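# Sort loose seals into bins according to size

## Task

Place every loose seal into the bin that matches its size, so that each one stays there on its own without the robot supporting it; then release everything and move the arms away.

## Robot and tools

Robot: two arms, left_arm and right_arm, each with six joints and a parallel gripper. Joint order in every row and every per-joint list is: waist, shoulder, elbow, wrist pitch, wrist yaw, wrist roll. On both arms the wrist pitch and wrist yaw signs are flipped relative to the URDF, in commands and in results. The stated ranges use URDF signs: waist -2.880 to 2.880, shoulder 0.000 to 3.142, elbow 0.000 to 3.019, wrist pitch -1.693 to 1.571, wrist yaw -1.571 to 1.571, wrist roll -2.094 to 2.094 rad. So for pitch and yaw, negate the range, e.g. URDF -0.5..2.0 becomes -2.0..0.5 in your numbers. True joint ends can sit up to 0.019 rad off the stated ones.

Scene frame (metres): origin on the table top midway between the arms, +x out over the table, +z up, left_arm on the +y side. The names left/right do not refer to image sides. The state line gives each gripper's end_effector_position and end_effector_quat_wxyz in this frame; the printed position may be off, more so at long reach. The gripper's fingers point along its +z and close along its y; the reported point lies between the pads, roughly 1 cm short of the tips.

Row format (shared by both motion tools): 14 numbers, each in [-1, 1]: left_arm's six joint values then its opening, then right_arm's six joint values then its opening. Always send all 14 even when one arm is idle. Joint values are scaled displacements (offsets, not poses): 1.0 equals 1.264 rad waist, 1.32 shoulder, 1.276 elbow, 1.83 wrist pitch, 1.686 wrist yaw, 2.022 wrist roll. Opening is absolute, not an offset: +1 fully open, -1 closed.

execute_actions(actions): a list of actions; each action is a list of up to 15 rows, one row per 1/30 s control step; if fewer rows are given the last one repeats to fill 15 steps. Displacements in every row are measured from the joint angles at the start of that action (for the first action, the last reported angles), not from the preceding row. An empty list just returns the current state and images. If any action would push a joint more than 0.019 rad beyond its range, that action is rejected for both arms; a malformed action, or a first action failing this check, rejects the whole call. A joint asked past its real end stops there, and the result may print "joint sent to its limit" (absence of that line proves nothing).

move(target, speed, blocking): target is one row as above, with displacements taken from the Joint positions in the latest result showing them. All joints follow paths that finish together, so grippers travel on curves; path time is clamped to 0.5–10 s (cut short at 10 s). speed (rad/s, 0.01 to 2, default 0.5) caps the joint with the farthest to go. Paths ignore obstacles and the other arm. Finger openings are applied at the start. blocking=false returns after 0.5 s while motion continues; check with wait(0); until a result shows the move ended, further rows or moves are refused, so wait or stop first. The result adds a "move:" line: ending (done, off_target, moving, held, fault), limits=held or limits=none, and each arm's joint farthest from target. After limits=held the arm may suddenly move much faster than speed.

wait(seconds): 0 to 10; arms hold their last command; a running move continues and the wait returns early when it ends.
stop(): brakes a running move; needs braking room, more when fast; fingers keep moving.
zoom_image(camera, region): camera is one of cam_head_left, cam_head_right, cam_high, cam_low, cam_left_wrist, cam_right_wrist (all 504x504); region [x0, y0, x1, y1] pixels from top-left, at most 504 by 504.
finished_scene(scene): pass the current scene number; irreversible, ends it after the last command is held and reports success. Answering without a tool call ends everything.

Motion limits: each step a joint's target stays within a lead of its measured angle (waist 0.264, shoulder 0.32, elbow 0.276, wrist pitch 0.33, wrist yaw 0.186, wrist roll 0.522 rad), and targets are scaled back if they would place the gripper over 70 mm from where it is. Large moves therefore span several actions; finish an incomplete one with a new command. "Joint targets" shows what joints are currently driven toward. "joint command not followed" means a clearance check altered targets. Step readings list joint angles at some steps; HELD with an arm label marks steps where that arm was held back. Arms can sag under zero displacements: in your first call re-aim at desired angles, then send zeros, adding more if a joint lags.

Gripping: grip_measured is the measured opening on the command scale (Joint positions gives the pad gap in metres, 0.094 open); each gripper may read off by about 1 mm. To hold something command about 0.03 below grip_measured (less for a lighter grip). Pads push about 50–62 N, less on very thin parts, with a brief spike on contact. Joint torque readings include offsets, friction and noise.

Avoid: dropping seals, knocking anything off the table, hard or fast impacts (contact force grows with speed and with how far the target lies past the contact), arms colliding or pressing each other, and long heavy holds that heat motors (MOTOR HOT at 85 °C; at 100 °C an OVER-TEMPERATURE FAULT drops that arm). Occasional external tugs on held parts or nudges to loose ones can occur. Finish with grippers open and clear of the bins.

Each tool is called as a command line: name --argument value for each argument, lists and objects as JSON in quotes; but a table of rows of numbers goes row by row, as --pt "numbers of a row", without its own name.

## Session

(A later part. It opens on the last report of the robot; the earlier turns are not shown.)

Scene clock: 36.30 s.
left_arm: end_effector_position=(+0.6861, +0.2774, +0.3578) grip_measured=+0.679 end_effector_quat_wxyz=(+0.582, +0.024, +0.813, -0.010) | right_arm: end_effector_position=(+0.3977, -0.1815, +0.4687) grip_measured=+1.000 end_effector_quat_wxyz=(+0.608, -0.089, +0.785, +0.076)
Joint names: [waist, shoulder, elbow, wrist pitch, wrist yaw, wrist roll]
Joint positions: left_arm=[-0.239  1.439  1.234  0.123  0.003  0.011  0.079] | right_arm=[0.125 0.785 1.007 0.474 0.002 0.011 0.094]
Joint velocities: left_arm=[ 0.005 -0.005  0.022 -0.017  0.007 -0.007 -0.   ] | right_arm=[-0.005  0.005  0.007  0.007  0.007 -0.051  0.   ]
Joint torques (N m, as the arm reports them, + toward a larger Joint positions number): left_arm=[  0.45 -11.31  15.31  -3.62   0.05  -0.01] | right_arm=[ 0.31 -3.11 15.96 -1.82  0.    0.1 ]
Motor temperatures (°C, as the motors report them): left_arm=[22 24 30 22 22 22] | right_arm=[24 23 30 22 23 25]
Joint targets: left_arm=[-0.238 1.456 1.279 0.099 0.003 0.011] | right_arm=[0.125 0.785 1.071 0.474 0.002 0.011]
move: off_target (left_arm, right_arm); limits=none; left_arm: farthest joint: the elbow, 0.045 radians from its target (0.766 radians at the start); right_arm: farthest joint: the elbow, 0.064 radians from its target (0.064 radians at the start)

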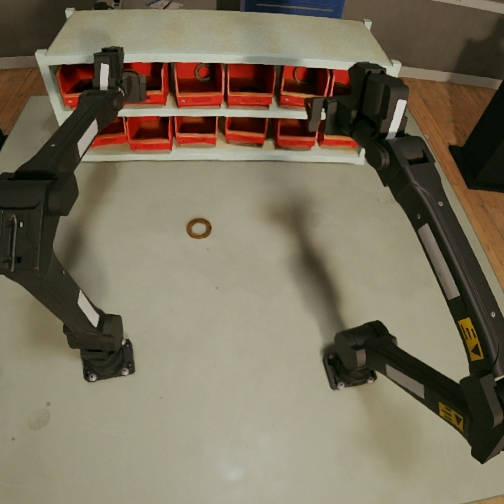

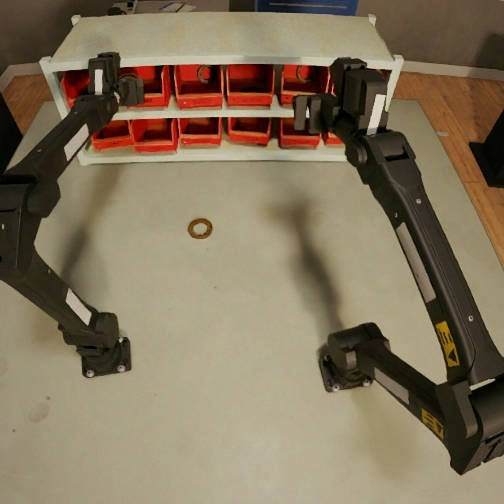

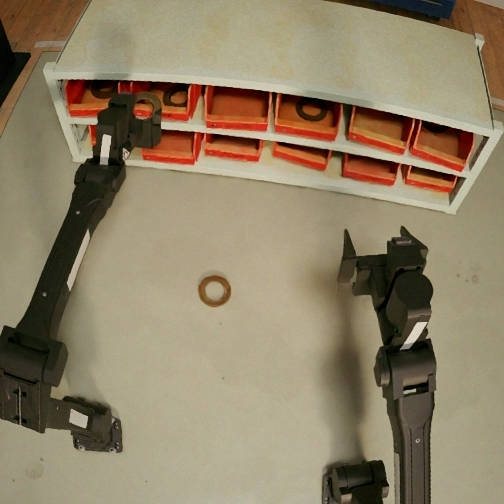

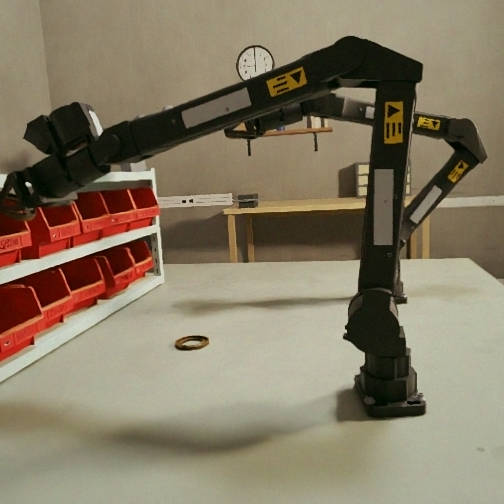

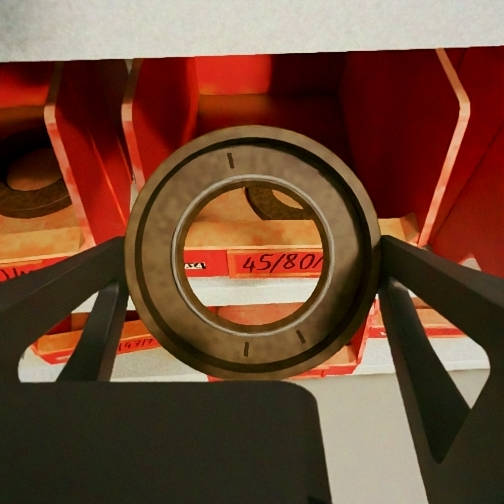

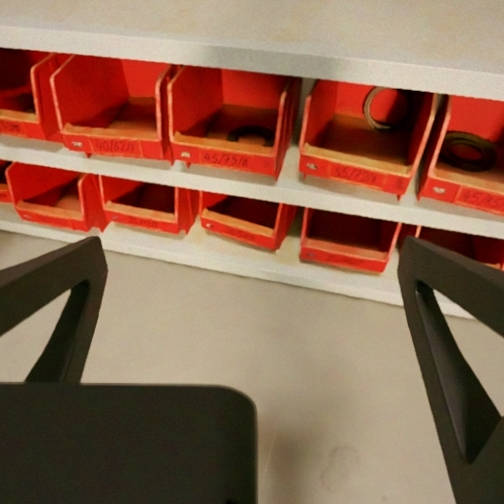

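move --target '[-0.035,0.085,0.11,-0.012,0,0,0.635,0.37,0.68,0.015,-0.075,0,0,1]'

Scene clock: 40.47 s.
left_arm: end_effector_position=(+0.7192, +0.2557, +0.3508) grip_measured=+0.679 end_effector_quat_wxyz=(+0.579, +0.036, +0.814, -0.019) | right_arm: end_effector_position=(+0.4186, +0.0801, +0.0392) grip_measured=+1.000 end_effector_quat_wxyz=(+0.240, -0.328, +0.909, +0.090)
Joint names: [waist, shoulder, elbow, wrist pitch, wrist yaw, wrist roll]
Joint positions: left_arm=[-0.268  1.532  1.321  0.123  0.003  0.011  0.079] | right_arm=[0.592 1.701 1.007 0.359 0.002 0.011 0.094]
Joint velocities: left_arm=[ 0.005 -0.015 -0.007  0.007  0.037  0.037  0.   ] | right_arm=[-0.015 -0.005  0.007  0.002  0.037 -0.007  0.   ]
Joint torques (N m, as the arm reports them, + toward a larger Joint positions number): left_arm=[ -0.47 -12.4   15.87  -3.43   0.04   0.  ] | right_arm=[  0.44 -14.09   9.67  -2.06  -0.03   0.11]
Motor temperatures (°C, as the motors report them): left_arm=[22 25 31 22 22 22] | right_arm=[24 23 30 22 23 25]
Joint targets: left_arm=[-0.283 1.552 1.375 0.101 0.003 0.011] | right_arm=[0.593 1.683 1.026 0.337 0.002 0.011]
move: off_target (left_arm, right_arm); limits=none; left_arm: farthest joint: the elbow, 0.054 radians from its target (0.140 radians at the start); right_arm: farthest joint: the wrist pitch, 0.022 radians from its target (0.137 radians at the start)

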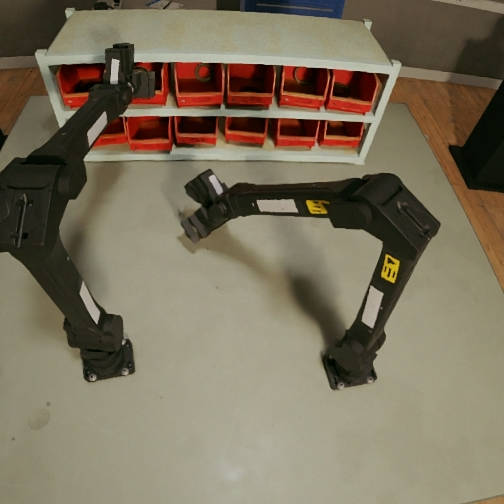

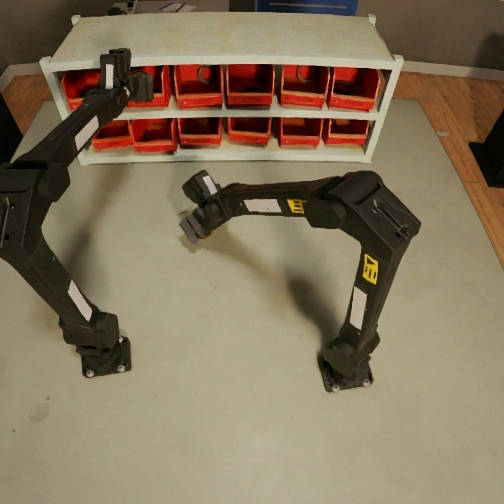

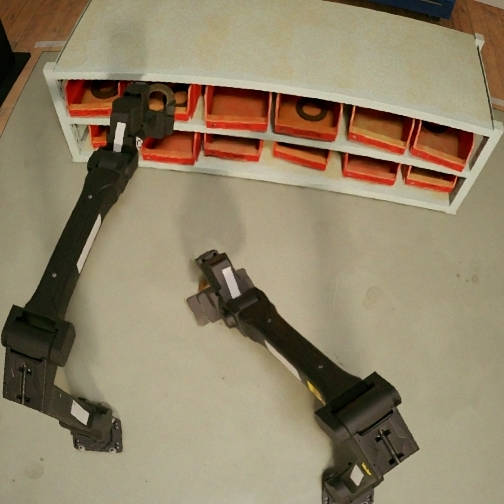

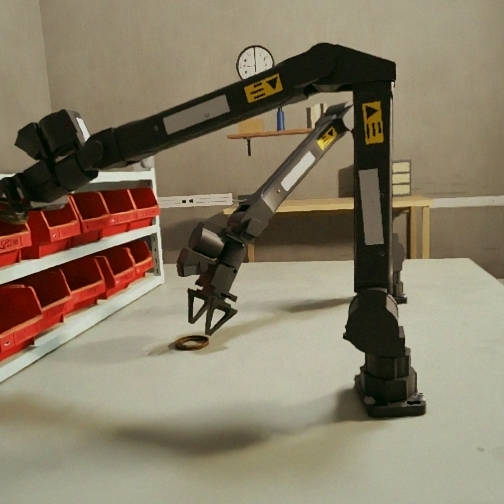

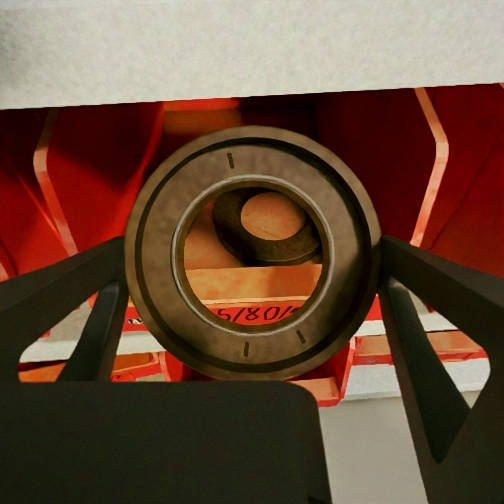

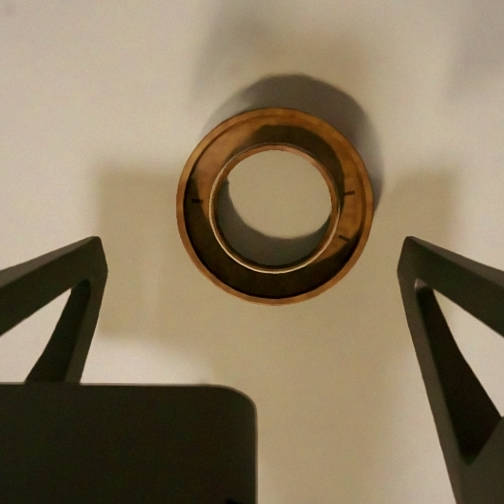

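move --target '[0,0.11,0.135,-0.012,0,0,0.635,-0.024,0.055,0.075,-0.06,0,0,1]' --speed 0.15

Scene clock: 43.63 s.
left_arm: end_effector_position=(+0.7654, +0.2520, +0.3367) grip_measured=+0.679 end_effector_quat_wxyz=(+0.576, +0.036, +0.816, -0.019) | right_arm: end_effector_position=(+0.4488, +0.0910, +0.0296) grip_measured=+1.000 end_effector_quat_wxyz=(+0.267, -0.317, +0.905, +0.098)
Joint names: [waist, shoulder, elbow, wrist pitch, wrist yaw, wrist roll]
Joint positions: left_arm=[-0.268  1.658  1.44   0.123  0.003  0.011  0.079] | right_arm=[0.573 1.77  1.047 0.271 0.002 0.011 0.094]
Joint velocities: left_arm=[ 0.005  0.015  0.017  0.012 -0.007  0.095  0.   ] | right_arm=[ 0.005 -0.005 -0.002 -0.007 -0.007  0.037  0.   ]
Joint torques (N m, as the arm reports them, + toward a larger Joint positions number): left_arm=[  0.22 -14.2   15.6   -3.47   0.04   0.  ] | right_arm=[ -0.59 -13.21  12.76  -2.12  -0.01   0.1 ]
Motor temperatures (°C, as the motors report them): left_arm=[22 25 32 22 22 22] | right_arm=[24 24 30 22 23 25]
Joint targets: left_arm=[-0.268 1.677 1.493 0.101 0.003 0.011] | right_arm=[0.562 1.773 1.103 0.249 0.002 0.011]
move: off_target (left_arm, right_arm); limits=none; left_arm: farthest joint: the elbow, 0.054 radians from its target (0.173 radians at the start); right_arm: farthest joint: the elbow, 0.056 radians from its target (0.096 radians at the start)

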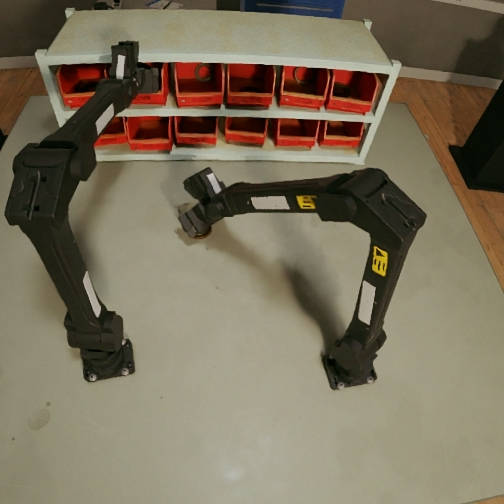

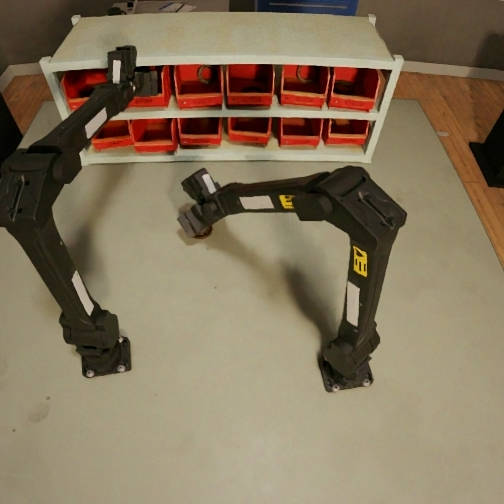

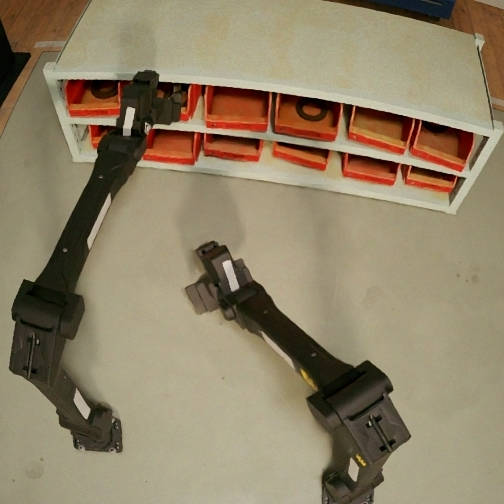

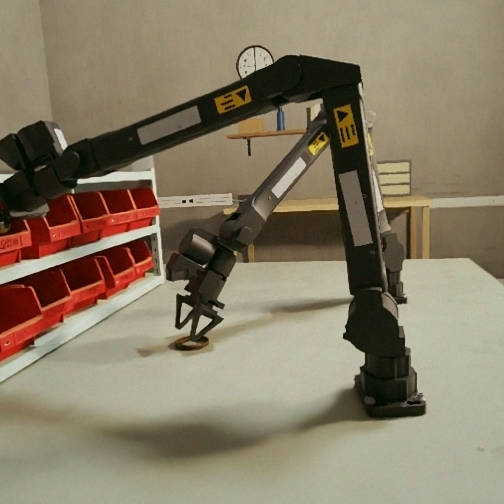

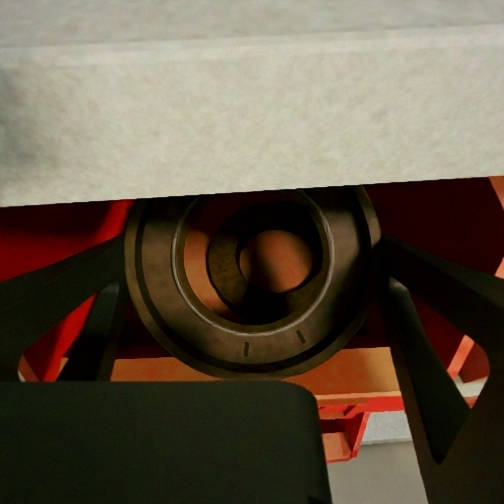

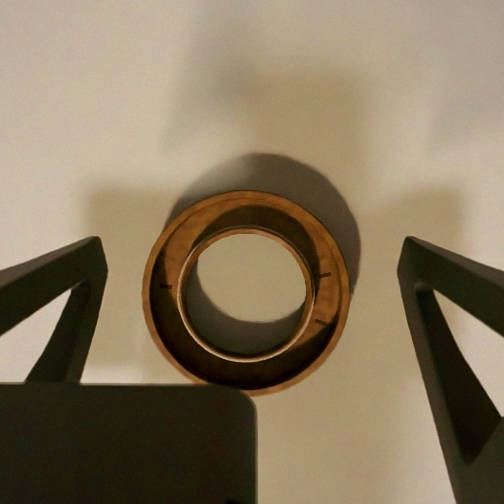

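move --target '[0,0.05,0.065,-0.012,0,0,0.635,0,0.01,-0.028,0,0,0,1]' --speed 0.1

move --target '[0,0,0.04,0,0,0,0.85,0,0,0,0,0,0,1]'

Scene clock: 47.03 s.
left_arm: end_effector_position=(+0.7798, +0.2508, +0.3245) grip_measured=+0.679 end_effector_quat_wxyz=(+0.571, +0.036, +0.820, -0.019) | right_arm: end_effector_position=(+0.4366, +0.0811, +0.0110) grip_measured=+1.000 end_effector_quat_wxyz=(+0.249, -0.319, +0.910, +0.091)
Joint names: [waist, shoulder, elbow, wrist pitch, wrist yaw, wrist roll]
Joint positions: left_arm=[-0.268  1.702  1.472  0.123  0.003  0.011  0.079] | right_arm=[0.573 1.78  1.016 0.271 0.002 0.011 0.094]
Joint velocities: left_arm=[ 0.005  0.005  0.022 -0.007  0.066 -0.066 -0.001] | right_arm=[-0.015 -0.005 -0.007  0.002  0.037  0.007  0.   ]
Joint torques (N m, as the arm reports them, + toward a larger Joint positions number): left_arm=[  0.31 -14.71  15.34  -3.6    0.04  -0.02] | right_arm=[  0.12 -13.26   7.26  -1.22  -0.01   0.1 ]
Motor temperatures (°C, as the motors report them): left_arm=[22 25 33 22 22 22] | right_arm=[24 24 30 22 23 25]
Joint targets: left_arm=[-0.268 1.724 1.523 0.101 0.003 0.011] | right_arm=[0.573 1.783 1.011 0.271 0.002 0.011]
move: off_target (left_arm); limits=none; left_arm: farthest joint: the elbow, 0.051 radians from its target (0.083 radians at the start); right_arm: farthest joint: the elbow, 0.004 radians from its target (0.036 radians at the start)

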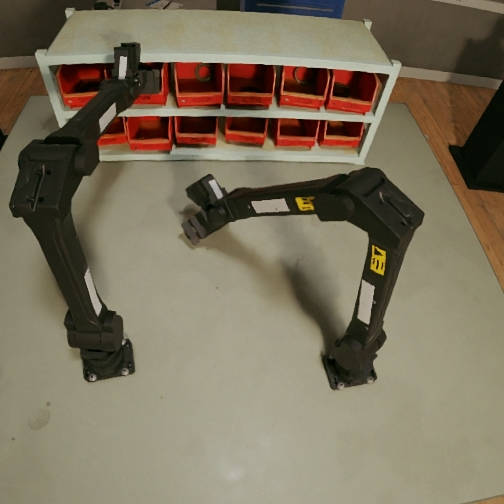

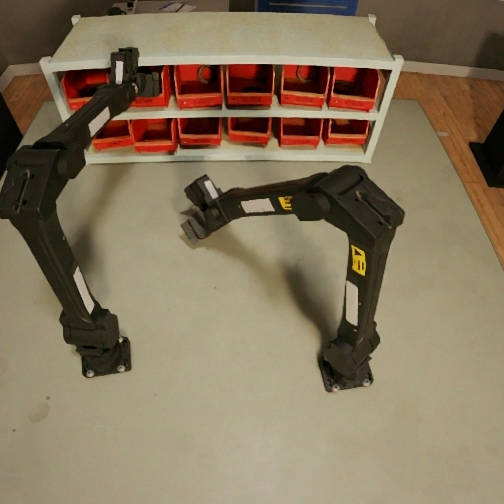

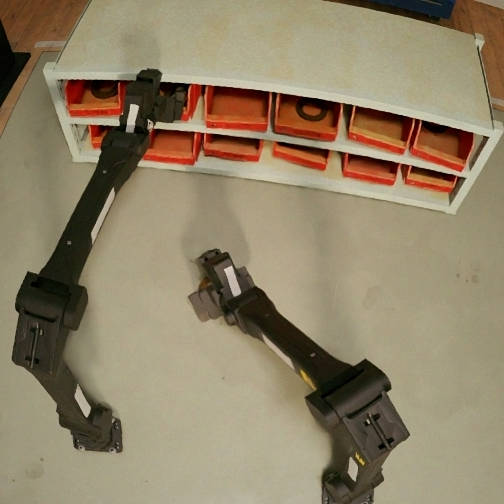

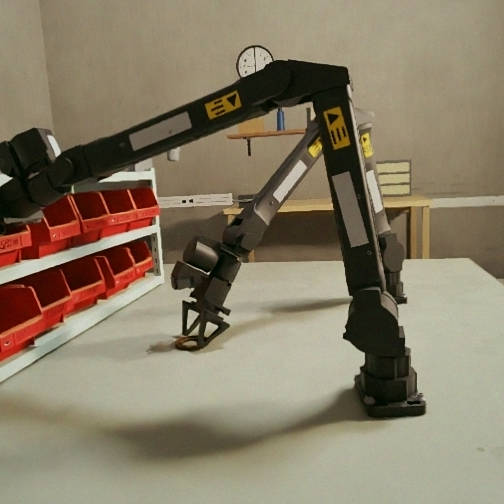

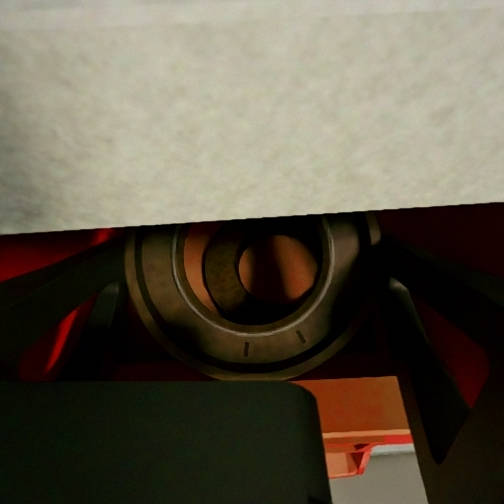

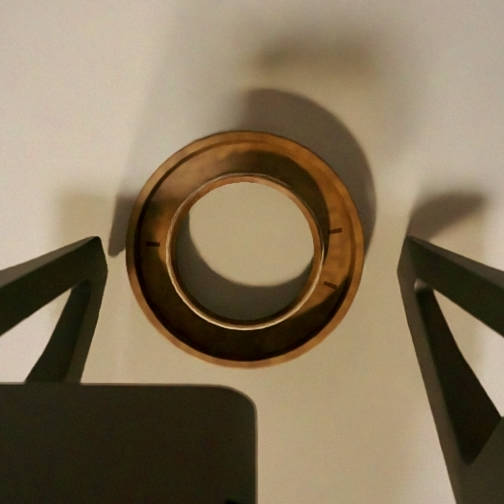

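Scene clock: 47.73 s.
left_arm: end_effector_position=(+0.7798, +0.2508, +0.3245) grip_measured=+0.847 end_effector_quat_wxyz=(+0.571, +0.036, +0.820, -0.019) | right_arm: end_effector_position=(+0.4366, +0.0811, +0.0110) grip_measured=+1.000 end_effector_quat_wxyz=(+0.249, -0.319, +0.910, +0.091)
Joint names: [waist, shoulder, elbow, wrist pitch, wrist yaw, wrist roll]
Joint positions: left_arm=[-0.268  1.702  1.472  0.123  0.003  0.011  0.087] | right_arm=[0.573 1.78  1.016 0.271 0.002 0.011 0.094]
Joint velocities: left_arm=[-0.005  0.005 -0.007 -0.002 -0.066 -0.037  0.001] | right_arm=[ 0.005 -0.015 -0.002  0.017 -0.022 -0.022  0.   ]
Joint torques (N m, as the arm reports them, + toward a larger Joint positions number): left_arm=[  0.42 -16.79  15.39  -2.4    0.03  -0.02] | right_arm=[  0.12 -13.44   7.68  -1.22  -0.01   0.11]
Motor temperatures (°C, as the motors report them): left_arm=[22 25 33 22 22 22] | right_arm=[24 24 30 22 23 25]
Joint targets: left_arm=[-0.268 1.702 1.523 0.123 0.003 0.011] | right_arm=[0.573 1.780 1.016 0.271 0.002 0.011]
move: off_target (left_arm); limits=none; left_arm: farthest joint: the elbow, 0.051 radians from its target (0.051 radians at the start); right_arm: farthest joint: the waist, 0.000 radians from its target (0.000 radians at the start)

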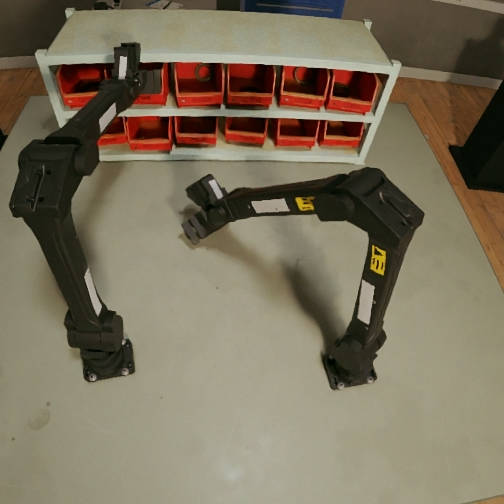

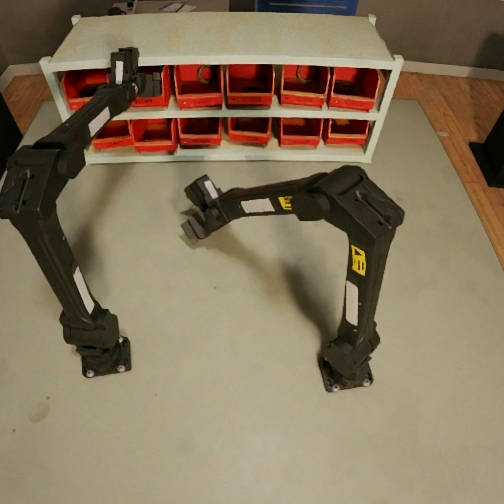

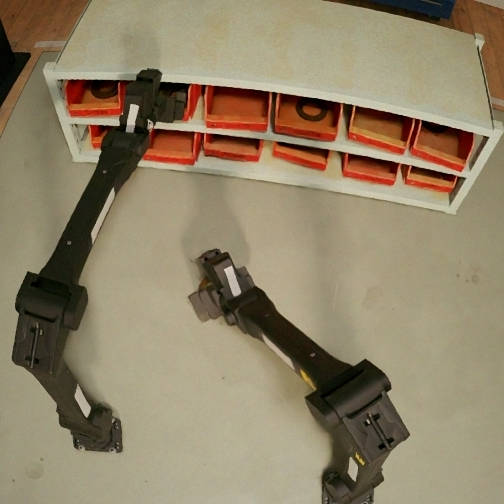

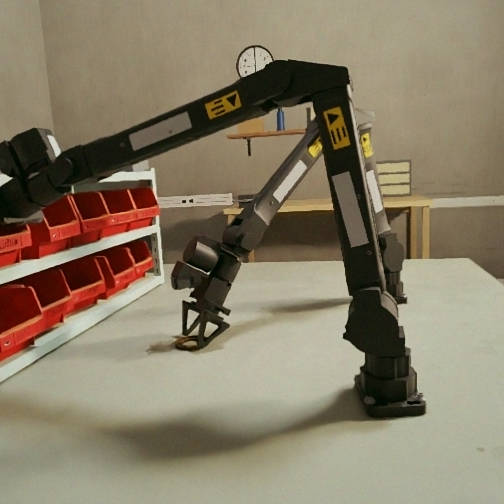

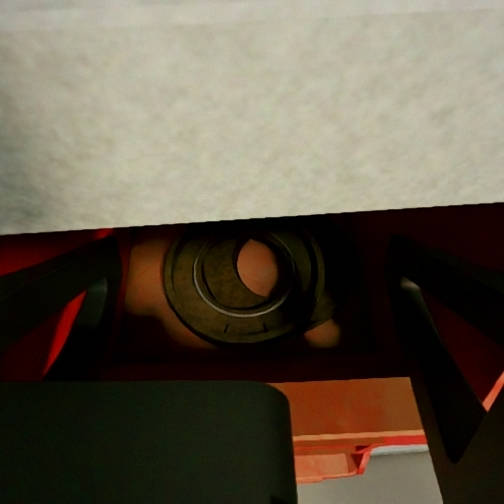

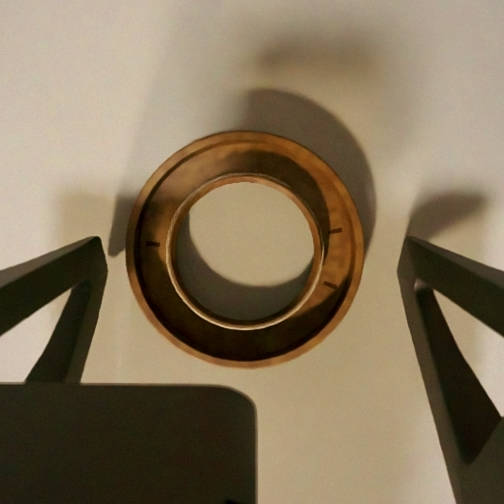

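move --target '[0,-0.25,-0.25,0,0,0,0.85,0,0.004,0,0,0,0,0.52]' --speed 0.3

move --target '[0.15,-0.2,-0.1,0,0,0,0.85,0,-0.2,0.05,0,0,0,0.52]'

Scene clock: 50.57 s.
left_arm: end_effector_position=(+0.6589, +0.2605, +0.3409) grip_measured=+0.847 end_effector_quat_wxyz=(+0.571, +0.036, +0.820, -0.019) | right_arm: end_effector_position=(+0.4365, +0.0811, +0.0108) grip_measured=+0.555 end_effector_quat_wxyz=(+0.248, -0.319, +0.910, +0.091)
Joint names: [waist, shoulder, elbow, wrist pitch, wrist yaw, wrist roll]
Joint positions: left_arm=[-0.268  1.384  1.15   0.122  0.003  0.009  0.087] | right_arm=[0.573 1.78  1.016 0.271 0.002 0.011 0.073]
Joint velocities: left_arm=[ 0.005 -0.015  0.012  0.012  0.037  0.007  0.   ] | right_arm=[-0.005 -0.005  0.012  0.007  0.022 -0.007 -0.001]
Joint torques (N m, as the arm reports them, + toward a larger Joint positions number): left_arm=[  0.25 -12.35  11.08  -2.29   0.03   0.  ] | right_arm=[  0.25 -13.15   7.64  -1.26  -0.01   0.1 ]
Motor temperatures (°C, as the motors report them): left_arm=[22 25 33 22 22 22] | right_arm=[24 24 30 22 23 25]
Joint targets: left_arm=[-0.268 1.372 1.153 0.123 0.003 0.010] | right_arm=[0.573 1.785 1.016 0.271 0.002 0.011]
move: done; limits=none; left_arm: farthest joint: the shoulder, 0.012 radians from its target (0.330 radians at the start); right_arm: farthest joint: the shoulder, 0.005 radians from its target (0.005 radians at the start)

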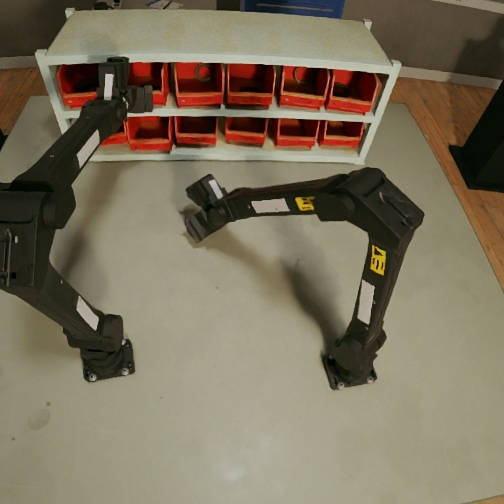

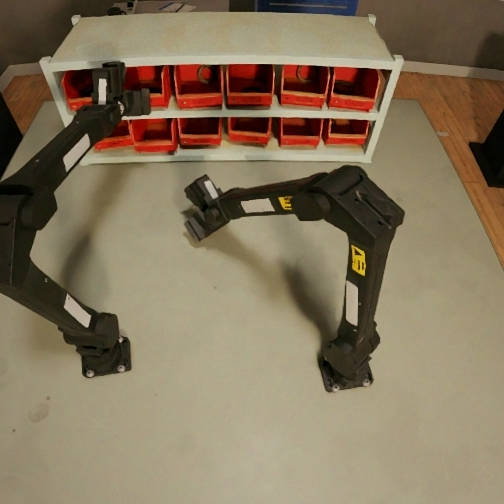

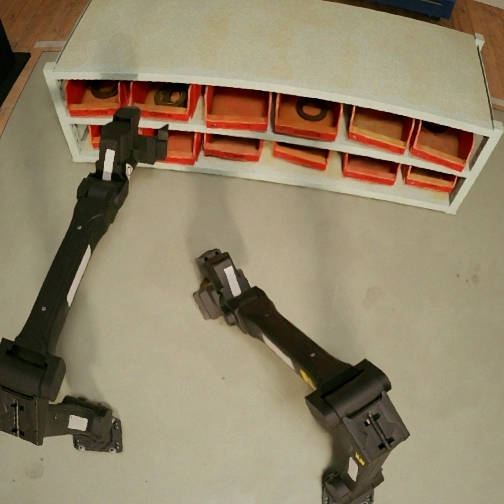

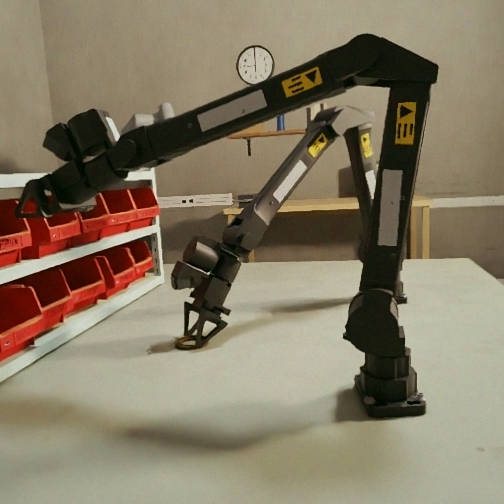

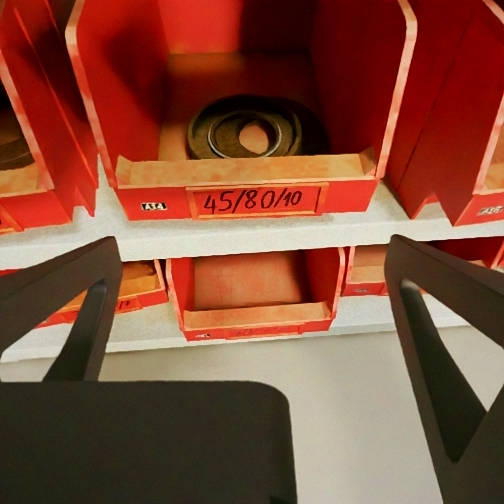

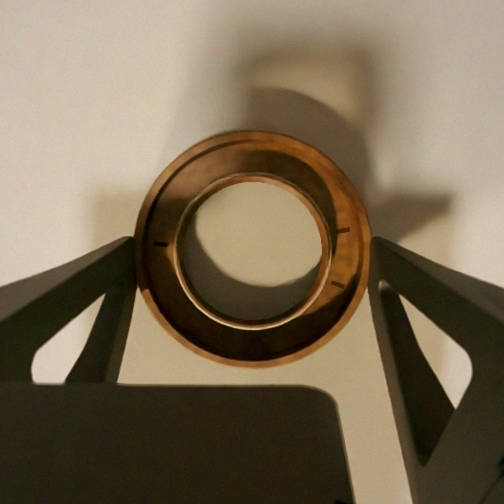

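Scene clock: 51.73 s.
left_arm: end_effector_position=(+0.5723, +0.3662, +0.4142) grip_measured=+0.847 end_effector_quat_wxyz=(+0.628, -0.038, +0.777, +0.037) | right_arm: end_effector_position=(+0.4492, +0.0914, +0.1636) grip_measured=+0.555 end_effector_quat_wxyz=(+0.371, -0.304, +0.867, +0.135)
Joint names: [waist, shoulder, elbow, wrist pitch, wrist yaw, wrist roll]
Joint positions: left_arm=[-0.083  1.108  1.019  0.122  0.003  0.009  0.087] | right_arm=[0.573 1.516 1.027 0.271 0.002 0.011 0.073]
Joint velocities: left_arm=[ 0.015  0.005  0.007  0.017 -0.037 -0.022  0.   ] | right_arm=[ 0.005 -0.005 -0.002 -0.012  0.037 -0.037 -0.   ]
Joint torques (N m, as the arm reports them, + toward a larger Joint positions number): left_arm=[ 0.28 -5.61 11.52 -2.45  0.04 -0.02] | right_arm=[  0.13 -11.65  13.87  -1.66  -0.01   0.11]
Motor temperatures (°C, as the motors report them): left_arm=[22 25 33 22 22 22] | right_arm=[24 24 30 22 23 25]
Joint targets: left_arm=[-0.078 1.119 1.022 0.122 0.003 0.009] | right_arm=[0.573 1.516 1.080 0.271 0.002 0.011]
move: off_target (right_arm); limits=none; left_arm: farthest joint: the shoulder, 0.012 radians from its target (0.264 radians at the start); right_arm: farthest joint: the elbow, 0.053 radians from its target (0.064 radians at the start)

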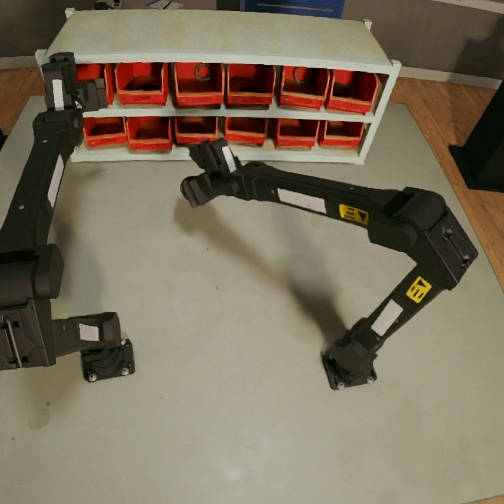

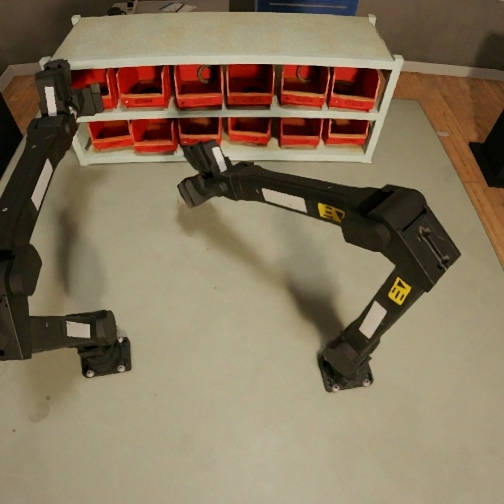

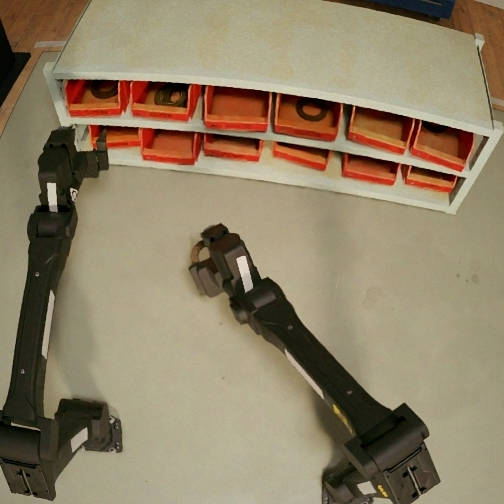

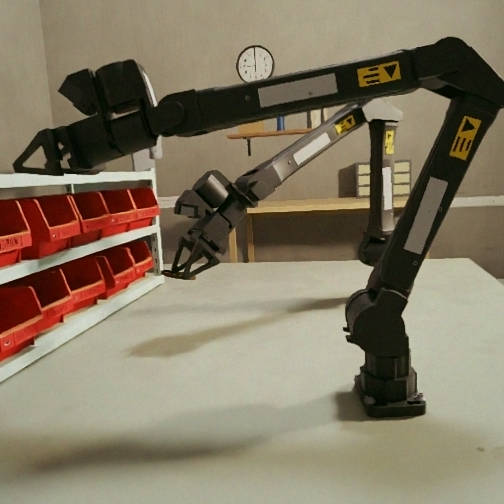

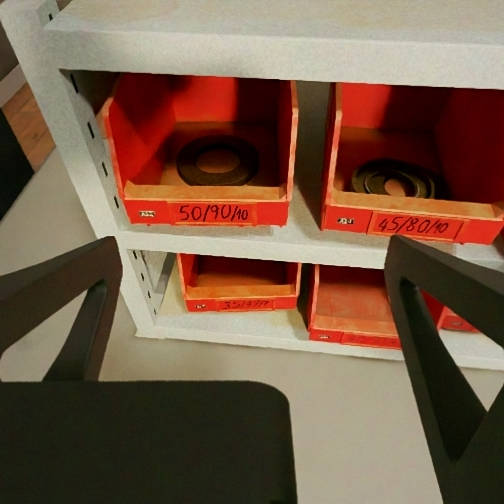

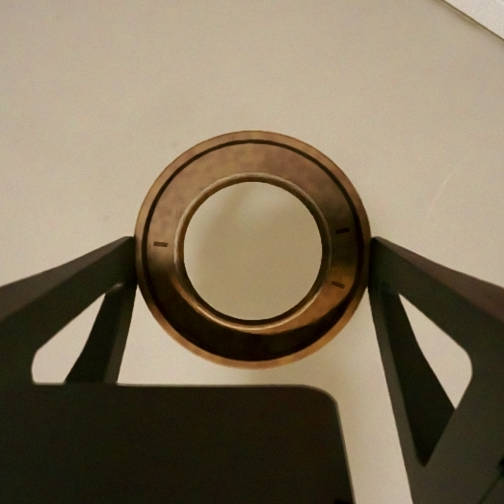

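move --target '[0,0,0,0,0,0,0.85,-0.345,0.03,0.27,-0.105,0,0,0.52]'

Scene clock: 54.37 s.
left_arm: end_effector_position=(+0.5723, +0.3662, +0.4142) grip_measured=+0.847 end_effector_quat_wxyz=(+0.628, -0.038, +0.777, +0.037) | right_arm: end_effector_position=(+0.6627, -0.1157, +0.3320) grip_measured=+0.555 end_effector_quat_wxyz=(+0.569, -0.094, +0.814, +0.072)
Joint names: [waist, shoulder, elbow, wrist pitch, wrist yaw, wrist roll]
Joint positions: left_arm=[-0.083  1.108  1.019  0.122  0.003  0.009  0.087] | right_arm=[0.128 1.557 1.309 0.102 0.001 0.011 0.073]
Joint velocities: left_arm=[-0.024 -0.015  0.007 -0.012  0.022  0.022 -0.001] | right_arm=[ 0.005 -0.015 -0.007 -0.002  0.051 -0.007  0.001]
Joint torques (N m, as the arm reports them, + toward a larger Joint positions number): left_arm=[ 0.34 -7.19 11.22 -2.46  0.03  0.  ] | right_arm=[  0.67 -13.45  15.78  -2.79   0.01   0.1 ]
Motor temperatures (°C, as the motors report them): left_arm=[22 25 33 22 22 22] | right_arm=[24 24 31 22 23 25]
Joint targets: left_arm=[-0.083 1.108 1.019 0.122 0.003 0.009] | right_arm=[0.137 1.556 1.372 0.079 0.002 0.011]
move: off_target (right_arm); limits=none; left_arm: farthest joint: the waist, 0.000 radians from its target (0.000 radians at the start); right_arm: farthest joint: the elbow, 0.062 radians from its target (0.344 radians at the start)

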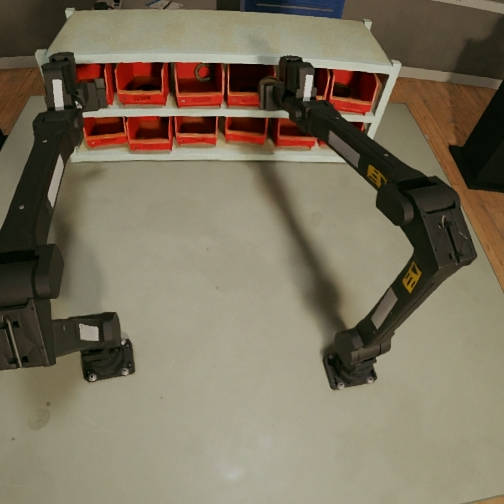

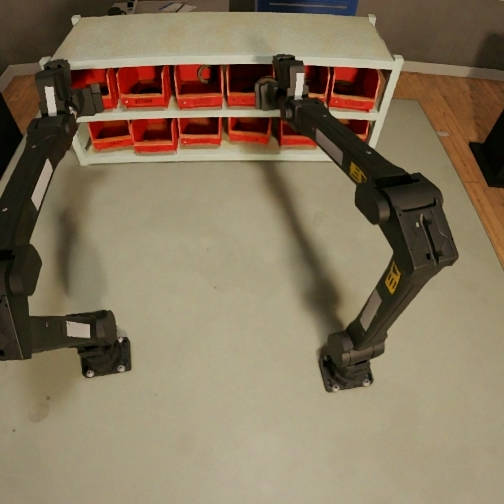

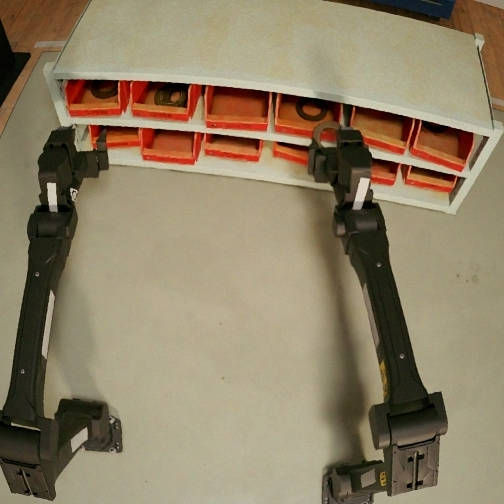

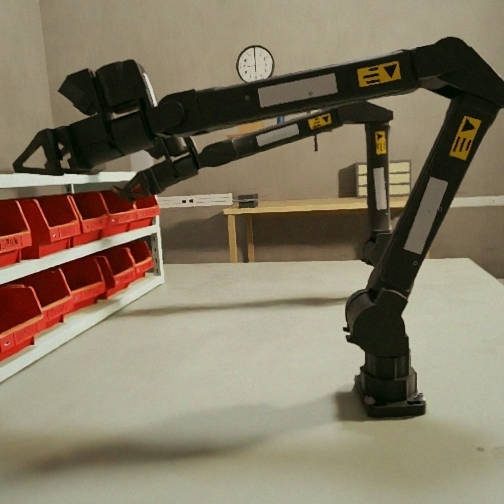

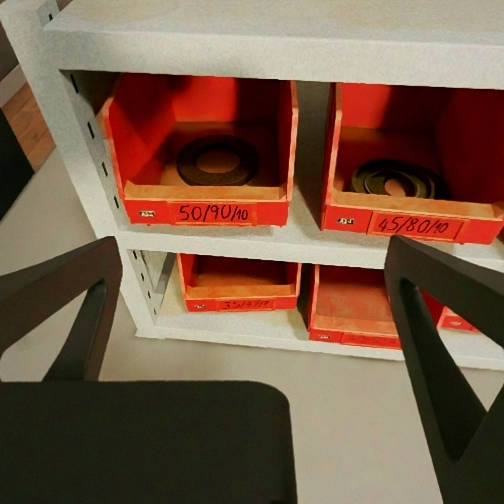

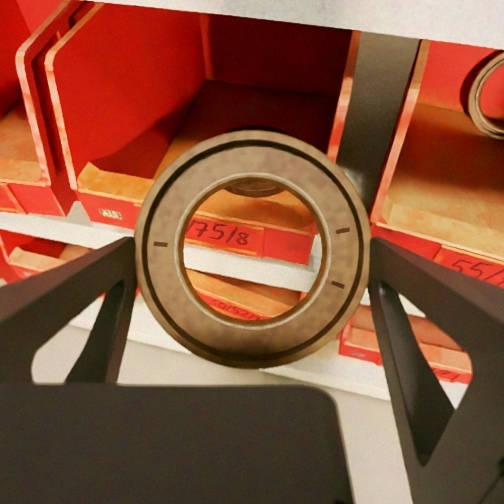

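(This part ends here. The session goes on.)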